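# Slide the wooden crate into the taped bay

## Task

Push or drag the wooden crate along the table until it sits inside the taped bay, never lifting or tipping it; then release it and withdraw both grippers from the crate so it stays in the bay on its own, with no robot holding it there.

## Robot and tools

Robot: two 7-joint arms, left_arm and right_arm, each ending in a parallel two-finger gripper. Joint ranges (rad): waist and upper arm roll, forearm roll, wrist roll -6.283 to 6.283; shoulder -2.250 to 2.250; elbow -2.580 to 2.580; wrist pitch -2.100 to 2.100. Load limits: 50.7 N m for waist, shoulder, upper arm roll, elbow; 31.9 N m for forearm roll, wrist pitch, wrist roll. Reaching a load limit through contact causes a torque fault: that arm freezes for 10 s and the rest of the call is dropped. Holding load heats motors; a MOTOR HOT line appears from 60 °C, and at 75 °C an OVER-TEMPERATURE FAULT lets the arm sag.

World frame (shared by both arms): origin on the table surface midway between the arms, +x out across the table, +z up, left_arm on the +y side. The names left and right do not match image sides. Gripper frame: fingers extend along its +z, close and open along its x. The reported end_effector_position is the midpoint between the pads; fingertips stick out 17.5 mm further. Pure rotations pivot about that point, which is 25 mm off the last joint axis toward gripper -y. Reported hand positions may be slightly wrong, more so at long reach.

The 18-number row (all values in [-1, 1]) covers both arms in one list: left_arm dx, dy, dz, rx, ry, rz, then left_gripper position, force_limit, speed, then the same nine for the right side. dx..rz are an offset, not a pose, expressed in that gripper's own axes and measured from the gripper pose in the most recent result that reported it (or from the current pose if no result in this scene has shown it yet, or for later calls within one reply). Scale: 1.0 equals 0.6 m of translation or 180 degrees; rx, ry, rz form a single rotation vector. Gripper numbers are absolute settings: position +1 fully open (50 mm gap), about -0.65 pads touch, -1 closes until blocked; force_limit -1/0/+1 = about 20/102/185 N per pad (actual may exceed by ~17 %); speed -1/0/+1 = 20/85/150 mm/s. To leave a gripper unchanged, resend its previous three numbers; 0 is a real command. Zero offsets are not idle: they pull the arm back to the reference pose. Each step the commanded pose is clipped to 70 mm and 16 degrees from the measured pose; the controller favors position over orientation.

Tools:
- execute_actions {actions, pictures}: actions holds at most one item. Empty list [] just reports state. {"rows": [[18 numbers], ...], "steps": n} runs up to 15 steps of 1/30 s (default 15); each row lasts one step, the final row repeats to fill, and every row is an offset from the same reference pose, not from the previous row. {"steps": n} without rows waits up to 300 steps counted from the previous result, including thinking time. pictures toggles camera images. Rejected calls do nothing.
- move {target, speed}: target is one 18-number row as above; each gripper travels a straight path to its target, both finishing together, lasting 0.5 to 10 s (cut off at 10 s). speed is m/s, 0.002 to 0.5, default 0.25; rotation up to twice that in rad/s. Paths ignore obstacles and the other arm; grippers may lag, drift or overshoot speed near full extension. Finger settings are sent at the start. Faster contact and targets set deeper past contact mean harder pushes. Result adds a move: line (done, off_target, moving, held, fault) plus limits (paced = target clipped, held = steps blocked) and each gripper's distance to target.
- wait {seconds}: 0 to 10 s, sends nothing new.
- zoom_image {camera, region}: camera is cam_high, cam_left_wrist or cam_right_wrist; region [x0, y0, x1, y1] in pixels, at most 504x504.
- show_instructions {}: shows the scene's reference images.
- finished_scene {scene}: ends and grades the current scene; irreversible. Replying with no tool call ends everything.

Results: state line left_arm: ... | right_arm: ... with position (m) and quaternion wxyz in world frame; object_status per gripper: 0 moving, 1 blocked while opening, 2 blocked while closing (held), 3 reached position or pads met. position_measured counts: gap ≈ (250 - counts) x 0.202 mm. Hand target shows where each arm is being driven. pose unreachable and HELD flag blocked or altered commands. Cameras are 504x504; calibration is given per camera, and wrist poses follow the arm joints.

Approach: look first, locate crate and tape, set grippers beside or behind the crate wall low enough to push without lifting, slide it slowly (low speed, small overshoot), watch for tipping. Afterwards open, back out upward and away, confirm the crate rests fully in the bay, then call finished_scene. Avoid arms colliding, hard shoves, knocking anything off the table, and fault stops; a loose object may be nudged occasionally by outside disturbance. Time spent, including thinking, counts against you, and smooth low-effort motion is preferred.

Each tool is called after "Emit:" as name(argument=value, ...) on one line, values as JSON.

Reference images:

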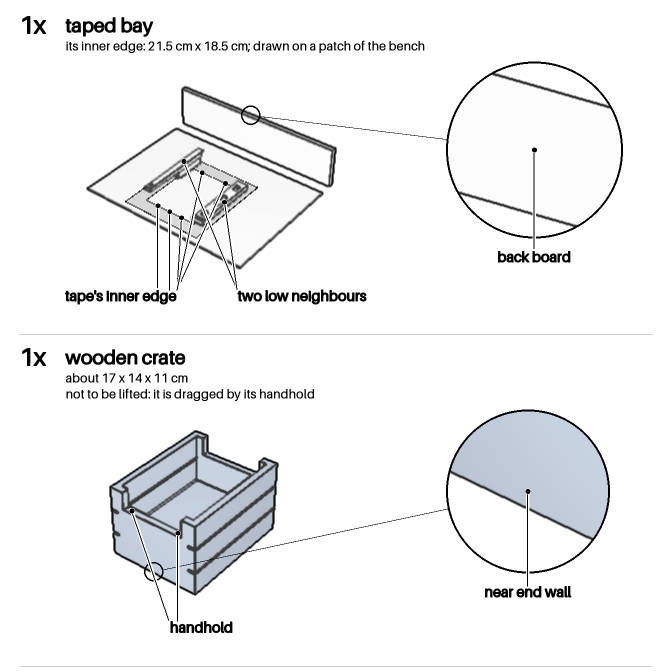

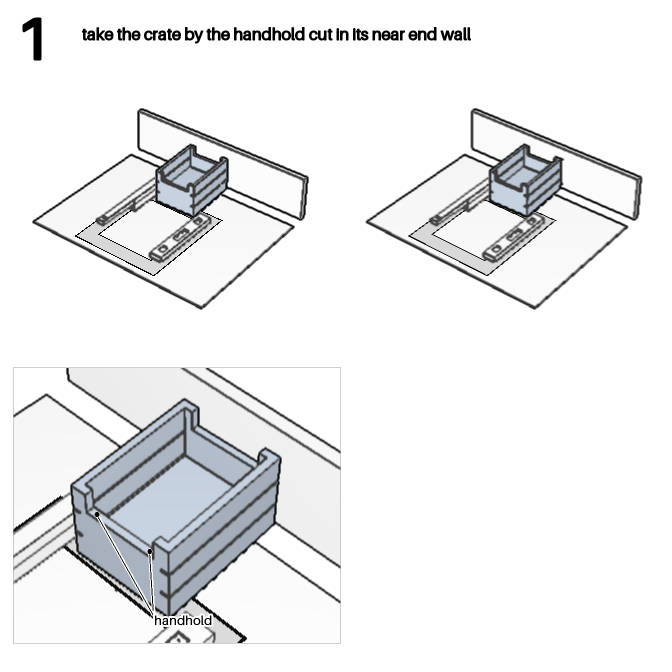

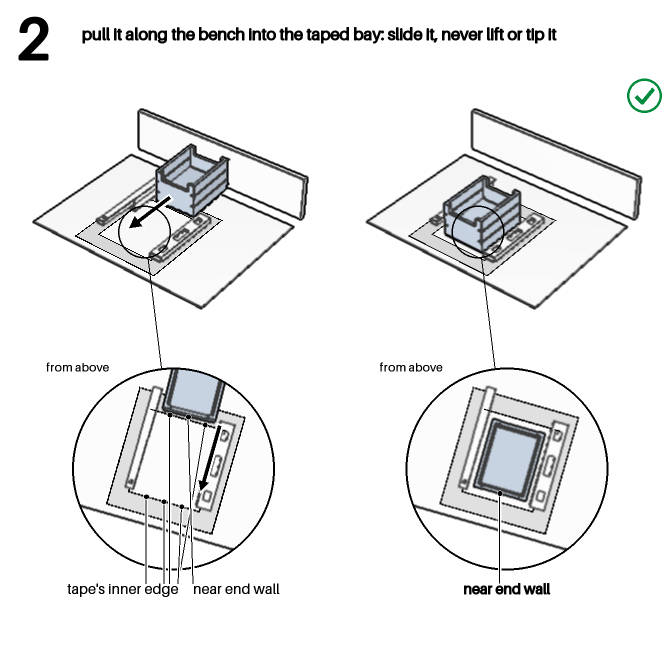

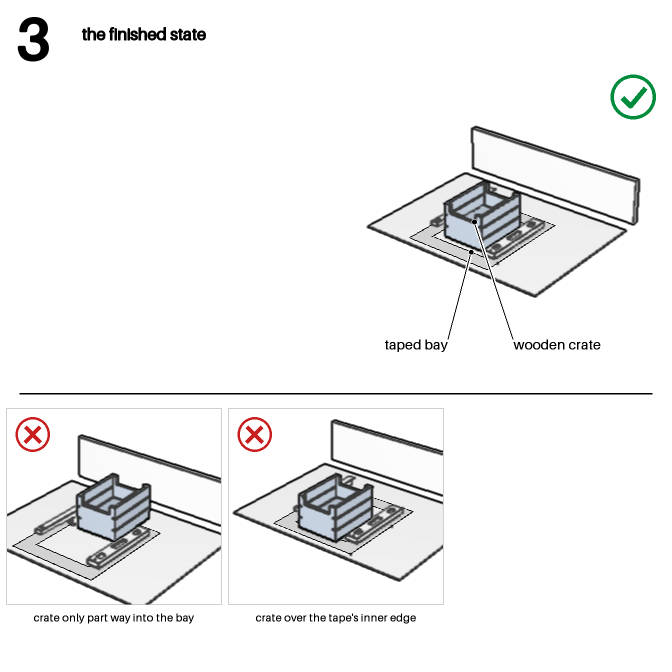

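## Session

Emit:
execute_actions(actions=[])

Emit:
zoom_image(camera="cam_high", region=[100, 80, 400, 380])

Scene clock: 0.00 s of 4200.00 s.
left_arm: end_effector_position=(+0.5164, +0.7204, +0.1962) position_measured=3 object_status=3 end_effector_quat_wxyz=(-0.018, +0.300, +0.920, +0.251) | right_arm: end_effector_position=(+0.5551, -0.4395, +0.2424) position_measured=3 object_status=3 end_effector_quat_wxyz=(+0.005, -0.251, +0.968, -0.028)
Joint positions: left_arm=[-0.39   0.692 -0.297  1.263 -0.261  0.898  2.215] | right_arm=[ 0.489  0.491 -0.489  1.4    0.288  1.295  3.43 ]
Joint velocities: left_arm=[ 0.001  0.001 -0.001 -0.     0.001  0.001 -0.   ] | right_arm=[-0.     0.001 -0.    -0.     0.    -0.    -0.   ]
Hand target (left_arm): +0.516, +0.720, +0.196; -0.018, +0.300, +0.920, +0.251
Hand target (right_arm): +0.555, -0.439, +0.242; +0.005, -0.251, +0.968, -0.028

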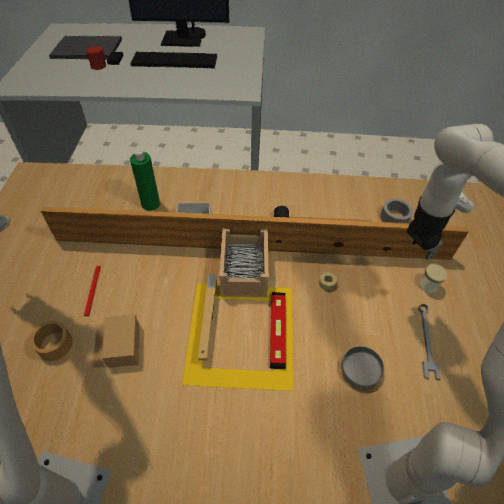

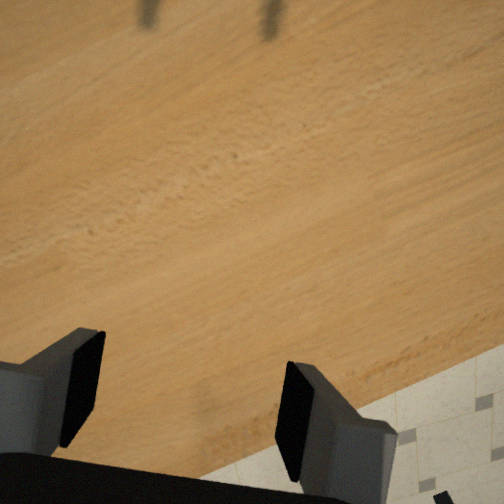

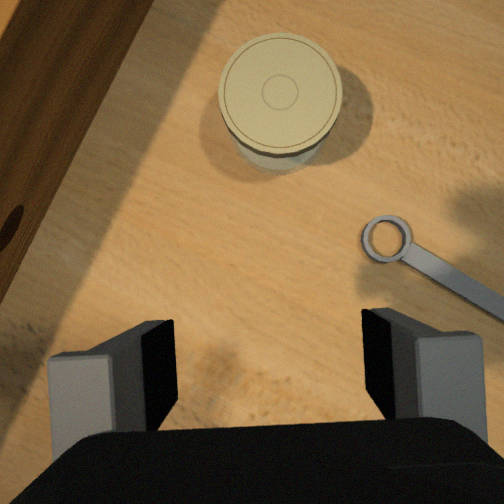

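Region (100, 80, 400, 380) of cam_high's 504x504 image, scaled by 1.680, with more detail than that image has.

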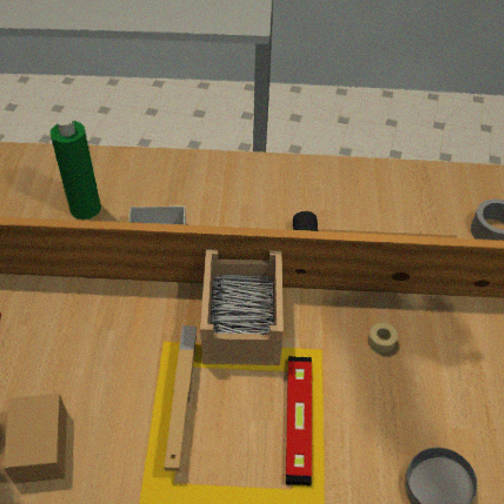

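Emit:
move(target=[0,0,0,0,0,0,1,0,0,-0.393,0.74,0.077,-0.017,-0.005,0.161,1,0,0])

Scene clock: 7.13 s of 4200.00 s.
left_arm: end_effector_position=(+0.5164, +0.7204, +0.1962) position_measured=3 object_status=3 end_effector_quat_wxyz=(-0.018, +0.300, +0.920, +0.251) | right_arm: end_effector_position=(+0.5472, +0.0592, +0.1692) position_measured=3 object_status=3 end_effector_quat_wxyz=(+0.012, -0.001, +1.000, +0.002)
Joint positions: left_arm=[-0.39   0.692 -0.297  1.263 -0.261  0.898  2.215] | right_arm=[-0.51   1.038 -0.382  0.546  0.345  1.571  2.245]
Joint velocities: left_arm=[ 0.002 -0.001  0.001 -0.001  0.004  0.003  0.   ] | right_arm=[-0.01   0.019  0.    -0.027  0.     0.013  0.003]
Hand target (left_arm): +0.516, +0.720, +0.196; -0.018, +0.300, +0.920, +0.251
Hand target (right_arm): +0.547, +0.060, +0.168; +0.012, -0.001, +1.000, +0.001
Off the commanded pose (left_arm): 0.000 m, 0 deg.
Off the commanded pose (right_arm): 0.002 m, 0 deg.
After step 90, 1.57 s passed at rest.
move: done
camera_calibration (this result's frames):
cam_left_wrist: T_world_to_cam=[[-0.895752, 0.400732, 0.192462, 0.116615], [0.443413, 0.774384, 0.451348, -0.835662], [0.0318303, 0.489636, -0.871346, -0.0390584], [0, 0, 0, 1]] pos_world=[0.476244, 0.619516, 0.320697]
cam_right_wrist: T_world_to_cam=[[-0.996723, 0.0613898, -0.05267, 0.553296], [0.0624179, 0.997886, -0.0180999, -0.0617556], [0.0514475, -0.0213281, -0.998448, 0.308617], [0, 0, 0, 1]] pos_world=[0.53946, 0.0342405, 0.336163]

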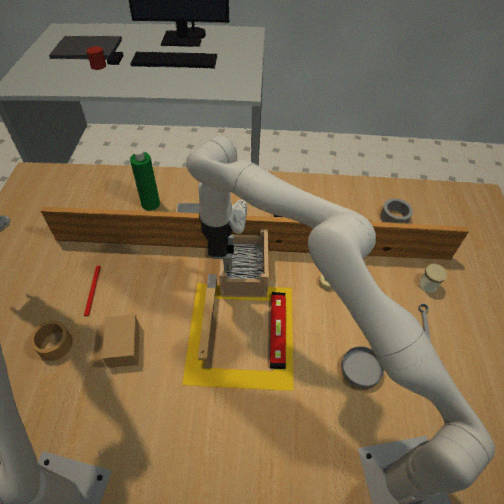

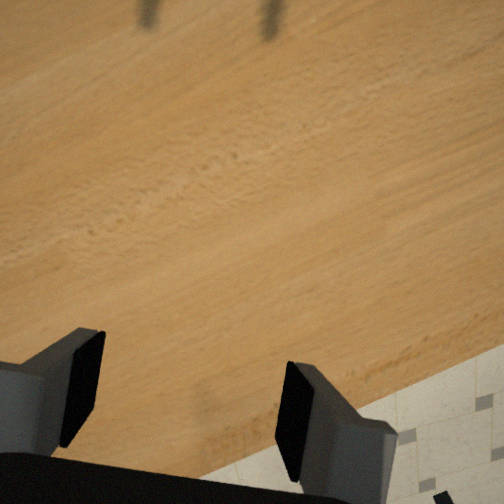

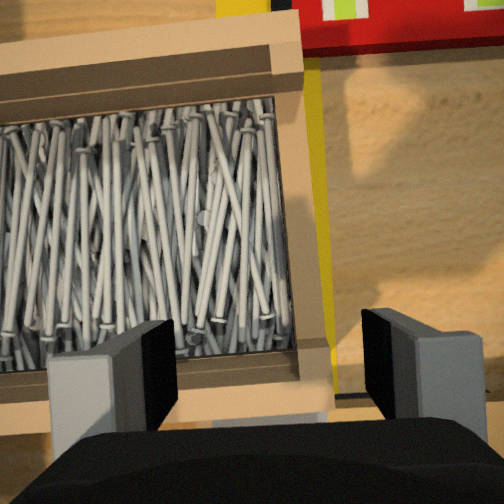

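Emit:
move(target=[0,0,0,0,0,0,1,0,0,0.015,-0.07,0.08,0,0,0,1,0,0], speed=0.1)

Emit:
move(target=[0,0,0,0,0,0,1,0,0,0,0,0.065,0,0,0,1,0,0], speed=0.03)

Scene clock: 12.00 s of 4200.00 s.
left_arm: end_effector_position=(+0.5164, +0.7204, +0.1962) position_measured=3 object_status=3 end_effector_quat_wxyz=(-0.018, +0.300, +0.920, +0.251) | right_arm: end_effector_position=(+0.5391, +0.0174, +0.1205) position_measured=3 object_status=3 end_effector_quat_wxyz=(+0.012, -0.001, +1.000, +0.001)
Joint positions: left_arm=[-0.39   0.692 -0.297  1.263 -0.261  0.898  2.215] | right_arm=[-0.414  0.953 -0.396  0.904  0.347  1.319  2.214]
Joint velocities: left_arm=[ 0.001  0.002 -0.001  0.    -0.002 -0.001 -0.   ] | right_arm=[ 0.003 -0.008  0.001  0.004 -0.    -0.001  0.   ]
Hand target (left_arm): +0.516, +0.720, +0.196; -0.018, +0.300, +0.920, +0.251
Hand target (right_arm): +0.539, +0.017, +0.121; +0.012, -0.001, +1.000, +0.002
Off the commanded pose (left_arm): 0.000 m, 0 deg.
Off the commanded pose (right_arm): 0.001 m, 0 deg.
After step 90, 0.87 s passed at rest.
move: done
camera_calibration (this result's frames):
cam_left_wrist: T_world_to_cam=[[-0.895752, 0.400733, 0.19246, 0.116616], [0.443413, 0.774383, 0.45135, -0.835662], [0.0318329, 0.489637, -0.871345, -0.0390613], [0, 0, 0, 1]] pos_world=[0.476245, 0.619516, 0.320696]
cam_right_wrist: T_world_to_cam=[[-0.99676, 0.0614852, -0.0518576, 0.545074], [0.0625059, 0.997877, -0.0182956, -0.0204263], [0.0506226, -0.0214777, -0.998487, 0.260034], [0, 0, 0, 1]] pos_world=[0.531422, -0.00754615, 0.287534]

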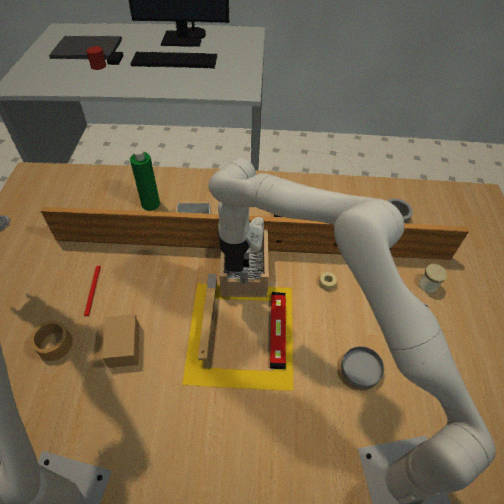

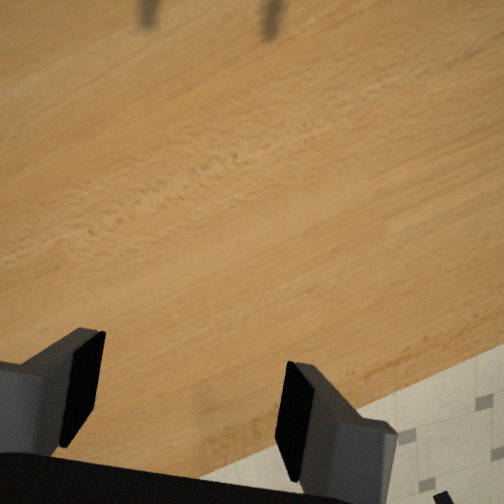

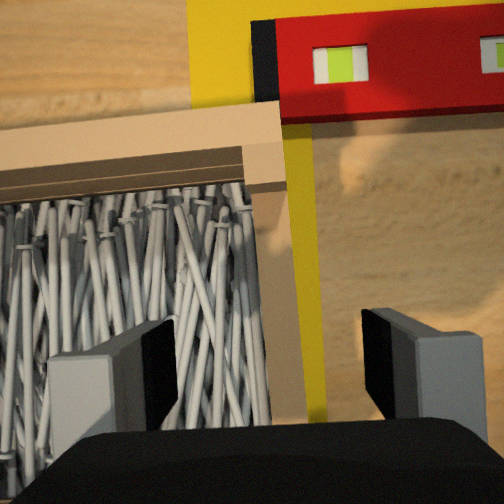

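Scene clock: 13.57 s of 4200.00 s.
left_arm: end_effector_position=(+0.5164, +0.7204, +0.1962) position_measured=3 object_status=3 end_effector_quat_wxyz=(-0.018, +0.300, +0.920, +0.251) | right_arm: end_effector_position=(+0.5400, +0.0174, +0.0816) position_measured=3 object_status=3 end_effector_quat_wxyz=(+0.012, -0.001, +1.000, +0.001)
Joint positions: left_arm=[-0.39   0.692 -0.297  1.263 -0.261  0.898  2.215] | right_arm=[-0.41   0.991 -0.39   0.954  0.36   1.235  2.201]
Joint velocities: left_arm=[ 0.     0.001 -0.    -0.    -0.     0.001 -0.   ] | right_arm=[ 0.     0.001 -0.002  0.    -0.     0.001 -0.   ]
Hand target (left_arm): +0.516, +0.720, +0.196; -0.018, +0.300, +0.920, +0.251
Hand target (right_arm): +0.540, +0.017, +0.082; +0.012, -0.001, +1.000, +0.001
Off the commanded pose (left_arm): 0.000 m, 0 deg.
Off the commanded pose (right_arm): 0.000 m, 0 deg.
move: done
camera_calibration (this result's frames):
cam_left_wrist: T_world_to_cam=[[-0.895752, 0.400734, 0.192459, 0.116616], [0.443413, 0.774381, 0.451352, -0.835663], [0.0318351, 0.489638, -0.871344, -0.039064], [0, 0, 0, 1]] pos_world=[0.476246, 0.619517, 0.320696]
cam_right_wrist: T_world_to_cam=[[-0.996751, 0.0616747, -0.0518091, 0.543966], [0.0626947, 0.997865, -0.0182973, -0.021263], [0.05057, -0.021486, -0.998489, 0.221096], [0, 0, 0, 1]] pos_world=[0.53235, -0.00758085, 0.248556]

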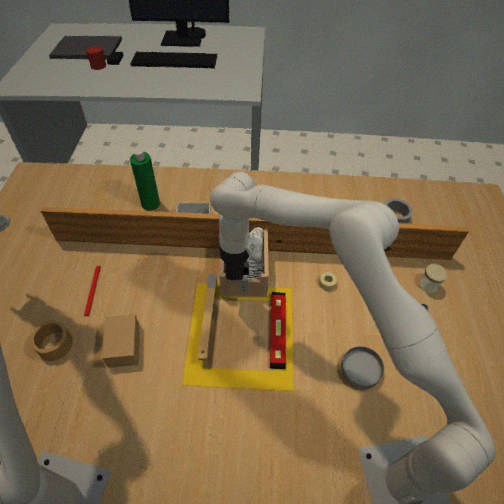

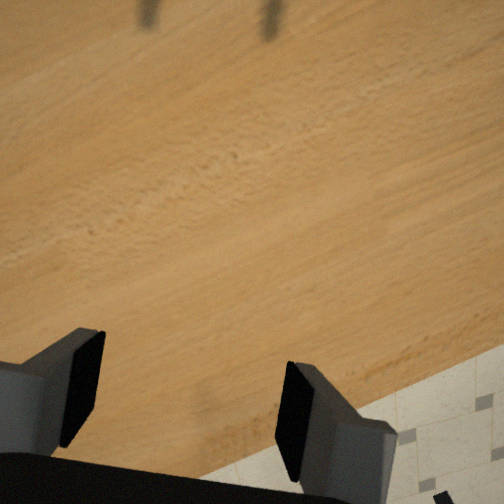

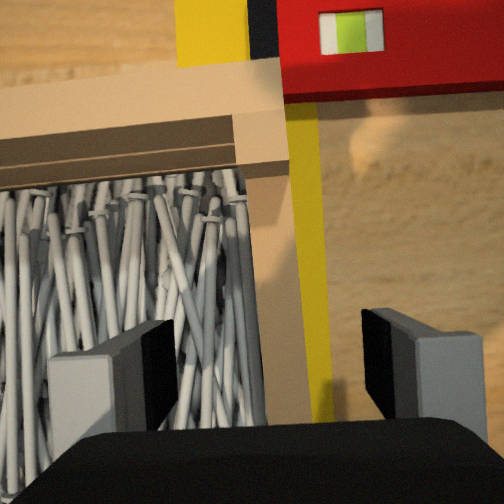

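Emit:
move(target=[0,0,0,0,0,0,1,0,0,0.006,0,0.012,0,0,0,-0.1,-0.6,0], speed=0.01)

Emit:
move(target=[0,0,0,0,0,0,1,0,0,0.2,0.012,-0.005,0,0,0,-0.1,-0.6,0], speed=0.04)

Scene clock: 18.13 s of 4200.00 s.
left_arm: end_effector_position=(+0.5164, +0.7204, +0.1962) position_measured=3 object_status=3 end_effector_quat_wxyz=(-0.018, +0.300, +0.920, +0.251) | right_arm: end_effector_position=(+0.5365, +0.0174, +0.0742) position_measured=167 object_status=3 end_effector_quat_wxyz=(+0.012, -0.001, +1.000, +0.001)
Joint positions: left_arm=[-0.39   0.692 -0.297  1.263 -0.261  0.898  2.215] | right_arm=[-0.411  0.992 -0.389  0.977  0.363  1.211  2.192]
Joint velocities: left_arm=[-0.001 -0.003 -0.001  0.    -0.    -0.001 -0.   ] | right_arm=[-0.001  0.002 -0.001  0.001 -0.    -0.002 -0.   ]
Hand target (left_arm): +0.516, +0.720, +0.196; -0.018, +0.300, +0.920, +0.251
Hand target (right_arm): +0.537, +0.017, +0.074; +0.012, -0.001, +1.000, +0.001
Off the commanded pose (left_arm): 0.000 m, 0 deg.
Off the commanded pose (right_arm): 0.000 m, 0 deg.
After step 90, 0.53 s passed at rest.
move: done
camera_calibration (this result's frames):
cam_left_wrist: T_world_to_cam=[[-0.895752, 0.400735, 0.192458, 0.116617], [0.443413, 0.77438, 0.451354, -0.835663], [0.0318376, 0.48964, -0.871343, -0.0390669], [0, 0, 0, 1]] pos_world=[0.476247, 0.619517, 0.320696]
cam_right_wrist: T_world_to_cam=[[-0.996752, 0.0617138, -0.0517374, 0.540146], [0.0627344, 0.997862, -0.0183402, -0.0211884], [0.0504949, -0.0215264, -0.998492, 0.214005], [0, 0, 0, 1]] pos_world=[0.528914, -0.00758457, 0.241239]

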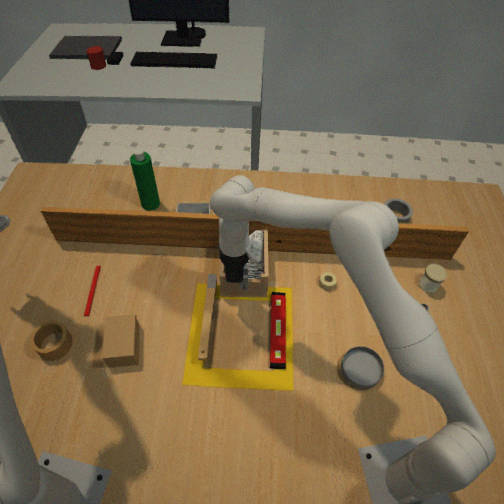

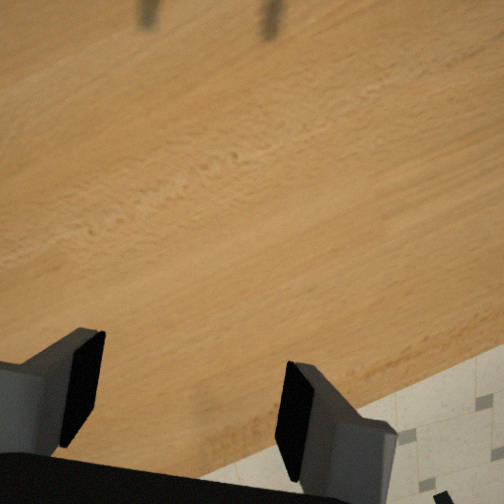

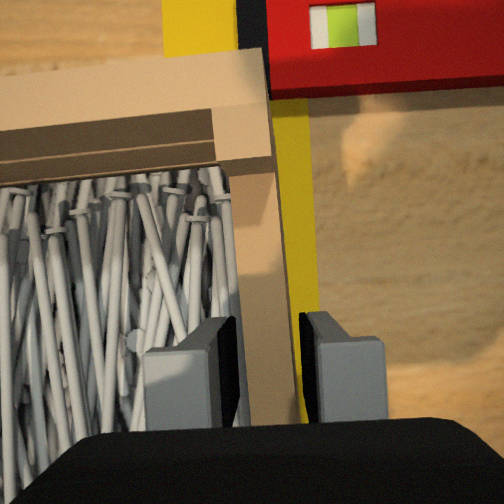

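Scene clock: 21.40 s of 4200.00 s.
left_arm: end_effector_position=(+0.5164, +0.7204, +0.1962) position_measured=3 object_status=3 end_effector_quat_wxyz=(-0.018, +0.300, +0.920, +0.251) | right_arm: end_effector_position=(+0.4185, +0.0235, +0.0744) position_measured=167 object_status=3 end_effector_quat_wxyz=(+0.013, +0.000, +1.000, +0.001)
Joint positions: left_arm=[-0.39   0.692 -0.297  1.263 -0.261  0.898  2.215] | right_arm=[-0.505  0.819 -0.401  1.365  0.367  1.013  1.964]
Joint velocities: left_arm=[ 0.001  0.002 -0.     0.    -0.002 -0.002  0.   ] | right_arm=[-0.001 -0.    -0.002  0.002  0.003 -0.001 -0.002]
Hand target (left_arm): +0.516, +0.720, +0.196; -0.018, +0.300, +0.920, +0.251
Hand target (right_arm): +0.416, +0.024, +0.074; +0.012, -0.001, +1.000, +0.001
Off the commanded pose (left_arm): 0.000 m, 0 deg.
Off the commanded pose (right_arm): 0.002 m, 0 deg.
move: done
camera_calibration (this result's frames):
cam_left_wrist: T_world_to_cam=[[-0.895752, 0.400736, 0.192457, 0.116617], [0.443413, 0.774379, 0.451356, -0.835664], [0.03184, 0.489641, -0.871342, -0.0390697], [0, 0, 0, 1]] pos_world=[0.476248, 0.619518, 0.320695]
cam_right_wrist: T_world_to_cam=[[-0.996455, 0.0642597, -0.0542906, 0.422181], [0.0653548, 0.997688, -0.0186409, -0.0209335], [0.0529673, -0.022123, -0.998351, 0.219272], [0, 0, 0, 1]] pos_world=[0.410438, -0.00139319, 0.241441]

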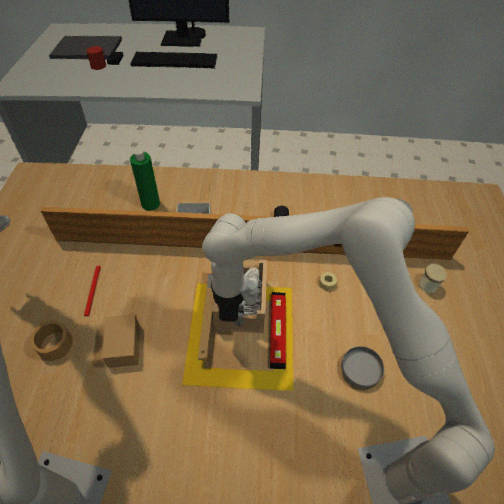

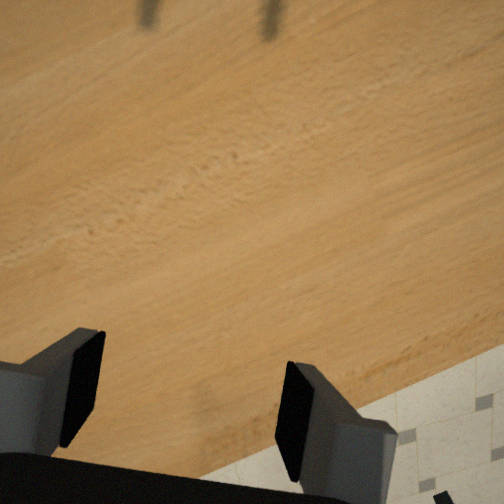

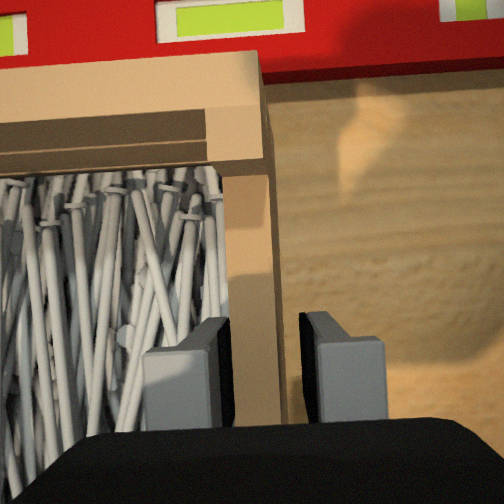

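Good. About 9 cm more is needed.

Emit:
move(target=[0,0,0,0,0,0,1,0,0,0.153,0,-0.004,0,0,0,-0.1,-0.6,0], speed=0.04)

Emit:
move(target=[0,0,0,0,0,0,1,0,0,0,0,0,0,0,0,0.6,-0.6,0])

Emit:
move(target=[0,0,0,0,0,0,1,0,0,0,0,-0.25,0,0,0,0.6,-0.6,0], speed=0.15)

Scene clock: 27.10 s of 4200.00 s.
left_arm: end_effector_position=(+0.5164, +0.7204, +0.1962) position_measured=3 object_status=3 end_effector_quat_wxyz=(-0.018, +0.300, +0.920, +0.251) | right_arm: end_effector_position=(+0.3289, +0.0230, +0.0746) position_measured=167 object_status=3 end_effector_quat_wxyz=(+0.015, +0.002, +1.000, +0.001)
Joint positions: left_arm=[-0.39   0.692 -0.297  1.263 -0.261  0.898  2.215] | right_arm=[-0.615  0.718 -0.406  1.583  0.371  0.902  1.784]
Joint velocities: left_arm=[ 0.     0.001  0.    -0.001 -0.001 -0.    -0.   ] | right_arm=[-0.    -0.001 -0.002  0.001  0.003 -0.001 -0.002]
Hand target (left_arm): +0.516, +0.720, +0.196; -0.018, +0.300, +0.920, +0.251
Hand target (right_arm): +0.327, +0.023, +0.074; +0.013, +0.001, +1.000, +0.001
Off the commanded pose (left_arm): 0.000 m, 0 deg.
Off the commanded pose (right_arm): 0.002 m, 0 deg.
After step 90, 0.13 s passed at rest.
move: done
camera_calibration (this result's frames):
cam_left_wrist: T_world_to_cam=[[-0.895751, 0.400737, 0.192456, 0.116618], [0.443413, 0.774377, 0.451359, -0.835665], [0.0318424, 0.489643, -0.871341, -0.0390726], [0, 0, 0, 1]] pos_world=[0.47625, 0.619518, 0.320695]
cam_right_wrist: T_world_to_cam=[[-0.996148, 0.0666526, -0.0569866, 0.332958], [0.0678, 0.997528, -0.0184409, -0.0153898], [0.0556167, -0.0222335, -0.998205, 0.223265], [0, 0, 0, 1]] pos_world=[0.320302, -0.00187679, 0.241554]

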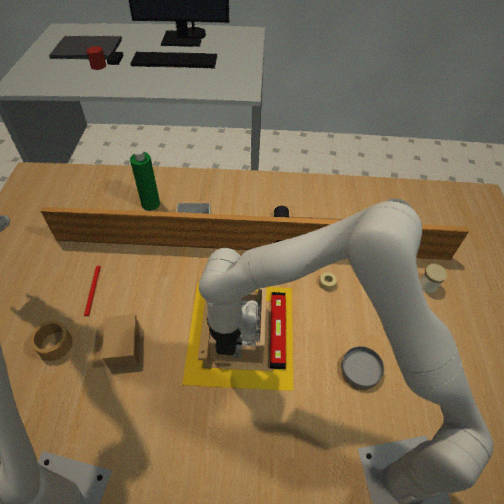

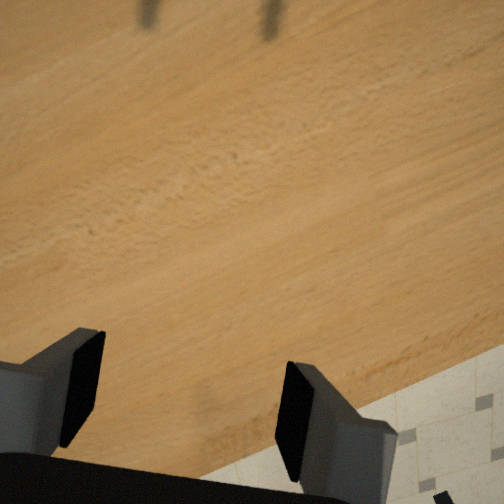

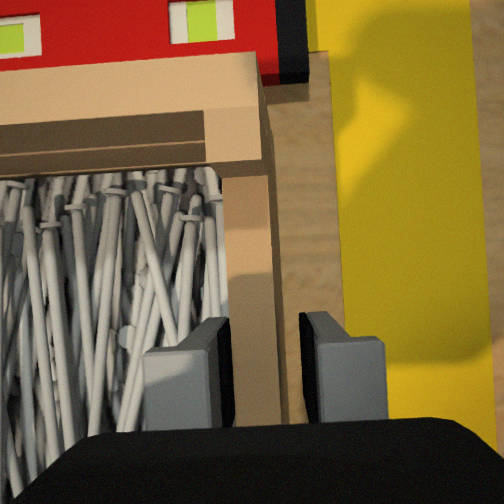

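Scene clock: 27.60 s of 4200.00 s.
left_arm: end_effector_position=(+0.5164, +0.7204, +0.1962) position_measured=3 object_status=3 end_effector_quat_wxyz=(-0.018, +0.300, +0.920, +0.251) | right_arm: end_effector_position=(+0.3289, +0.0230, +0.0746) position_measured=63 object_status=3 end_effector_quat_wxyz=(+0.015, +0.002, +1.000, +0.001)
Joint positions: left_arm=[-0.39   0.692 -0.297  1.263 -0.261  0.898  2.215] | right_arm=[-0.614  0.718 -0.407  1.583  0.371  0.902  1.783]
Joint velocities: left_arm=[ 0.     0.001 -0.     0.001 -0.001 -0.001 -0.001] | right_arm=[ 0.     0.001 -0.     0.    -0.     0.    -0.   ]
Hand target (left_arm): +0.516, +0.720, +0.196; -0.018, +0.300, +0.920, +0.251
Hand target (right_arm): +0.329, +0.023, +0.075; +0.015, +0.002, +1.000, +0.001
Off the commanded pose (left_arm): 0.000 m, 0 deg.
Off the commanded pose (right_arm): 0.000 m, 0 deg.
move: done
camera_calibration (this result's frames):
cam_left_wrist: T_world_to_cam=[[-0.895751, 0.400738, 0.192455, 0.116618], [0.443413, 0.774376, 0.451361, -0.835665], [0.0318448, 0.489644, -0.871341, -0.0390756], [0, 0, 0, 1]] pos_world=[0.476251, 0.619519, 0.320695]
cam_right_wrist: T_world_to_cam=[[-0.996147, 0.066662, -0.0569876, 0.332963], [0.067809, 0.997528, -0.0184346, -0.0153932], [0.0556178, -0.0222278, -0.998205, 0.223265], [0, 0, 0, 1]] pos_world=[0.320306, -0.00187806, 0.241555]

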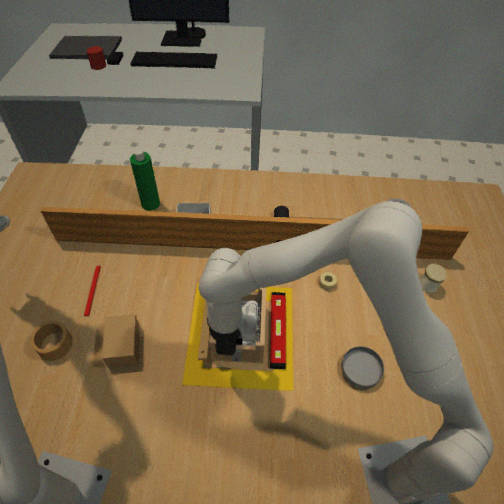

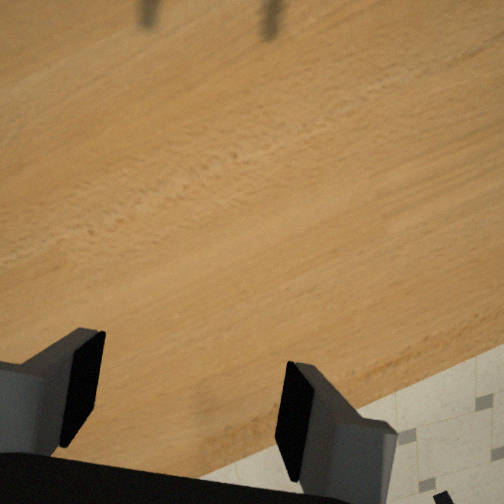

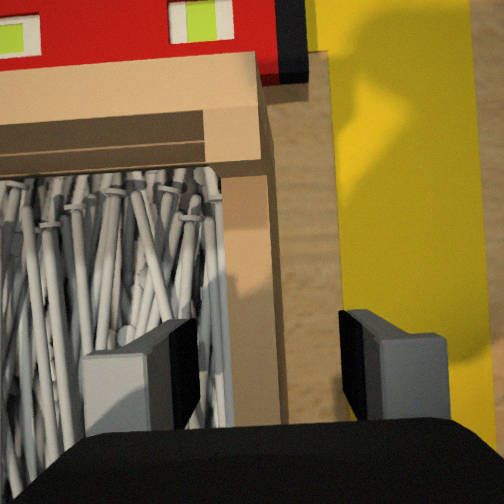

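Scene clock: 28.97 s of 4200.00 s.
left_arm: end_effector_position=(+0.5164, +0.7204, +0.1962) position_measured=3 object_status=3 end_effector_quat_wxyz=(-0.018, +0.300, +0.920, +0.251) | right_arm: end_effector_position=(+0.3244, +0.0232, +0.2244) position_measured=63 object_status=3 end_effector_quat_wxyz=(+0.015, +0.001, +1.000, +0.001)
Joint positions: left_arm=[-0.39   0.692 -0.297  1.263 -0.261  0.898  2.215] | right_arm=[-0.595  0.54  -0.461  1.367  0.269  1.278  1.871]
Joint velocities: left_arm=[ 0.001  0.    -0.    -0.001 -0.001  0.001 -0.   ] | right_arm=[-0.     0.    -0.002 -0.    -0.    -0.001 -0.   ]
Hand target (left_arm): +0.516, +0.720, +0.196; -0.018, +0.300, +0.920, +0.251
Hand target (right_arm): +0.324, +0.023, +0.224; +0.015, +0.001, +1.000, +0.001
Off the commanded pose (left_arm): 0.000 m, 0 deg.
Off the commanded pose (right_arm): 0.001 m, 0 deg.
move: done
camera_calibration (this result's frames):
cam_left_wrist: T_world_to_cam=[[-0.895751, 0.400739, 0.192454, 0.116619], [0.443414, 0.774374, 0.451363, -0.835666], [0.0318472, 0.489646, -0.87134, -0.0390784], [0, 0, 0, 1]] pos_world=[0.476252, 0.619519, 0.320695]
cam_right_wrist: T_world_to_cam=[[-0.996192, 0.0659135, -0.0570706, 0.33702], [0.0670568, 0.99758, -0.0183538, -0.0122845], [0.0557227, -0.0221109, -0.998201, 0.373063], [0, 0, 0, 1]] pos_world=[0.315772, -0.00171064, 0.391401]

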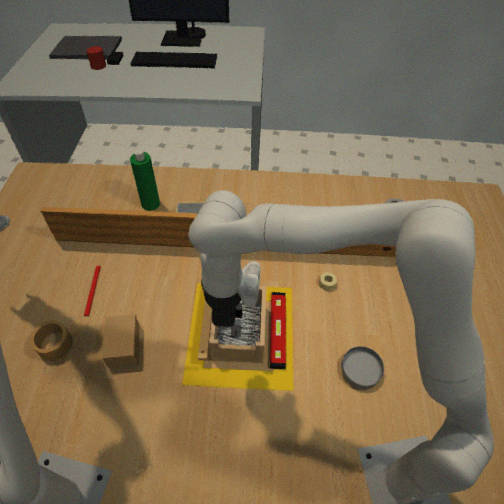

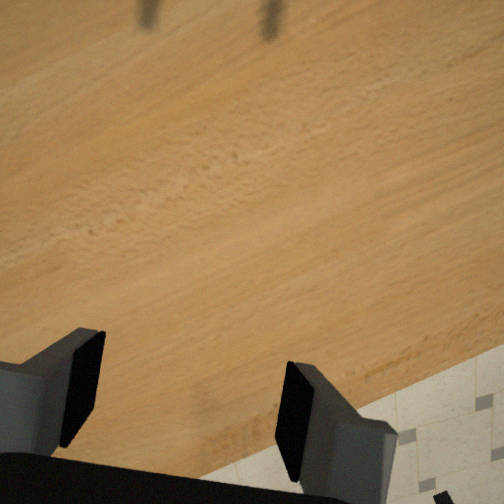

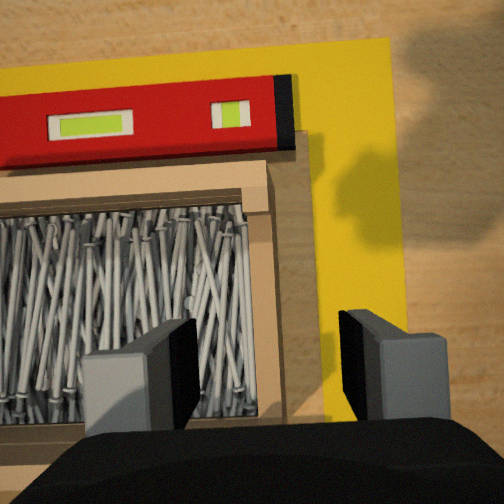

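Emit:
finished_scene(scene=1)

The scene is finished: the task was done.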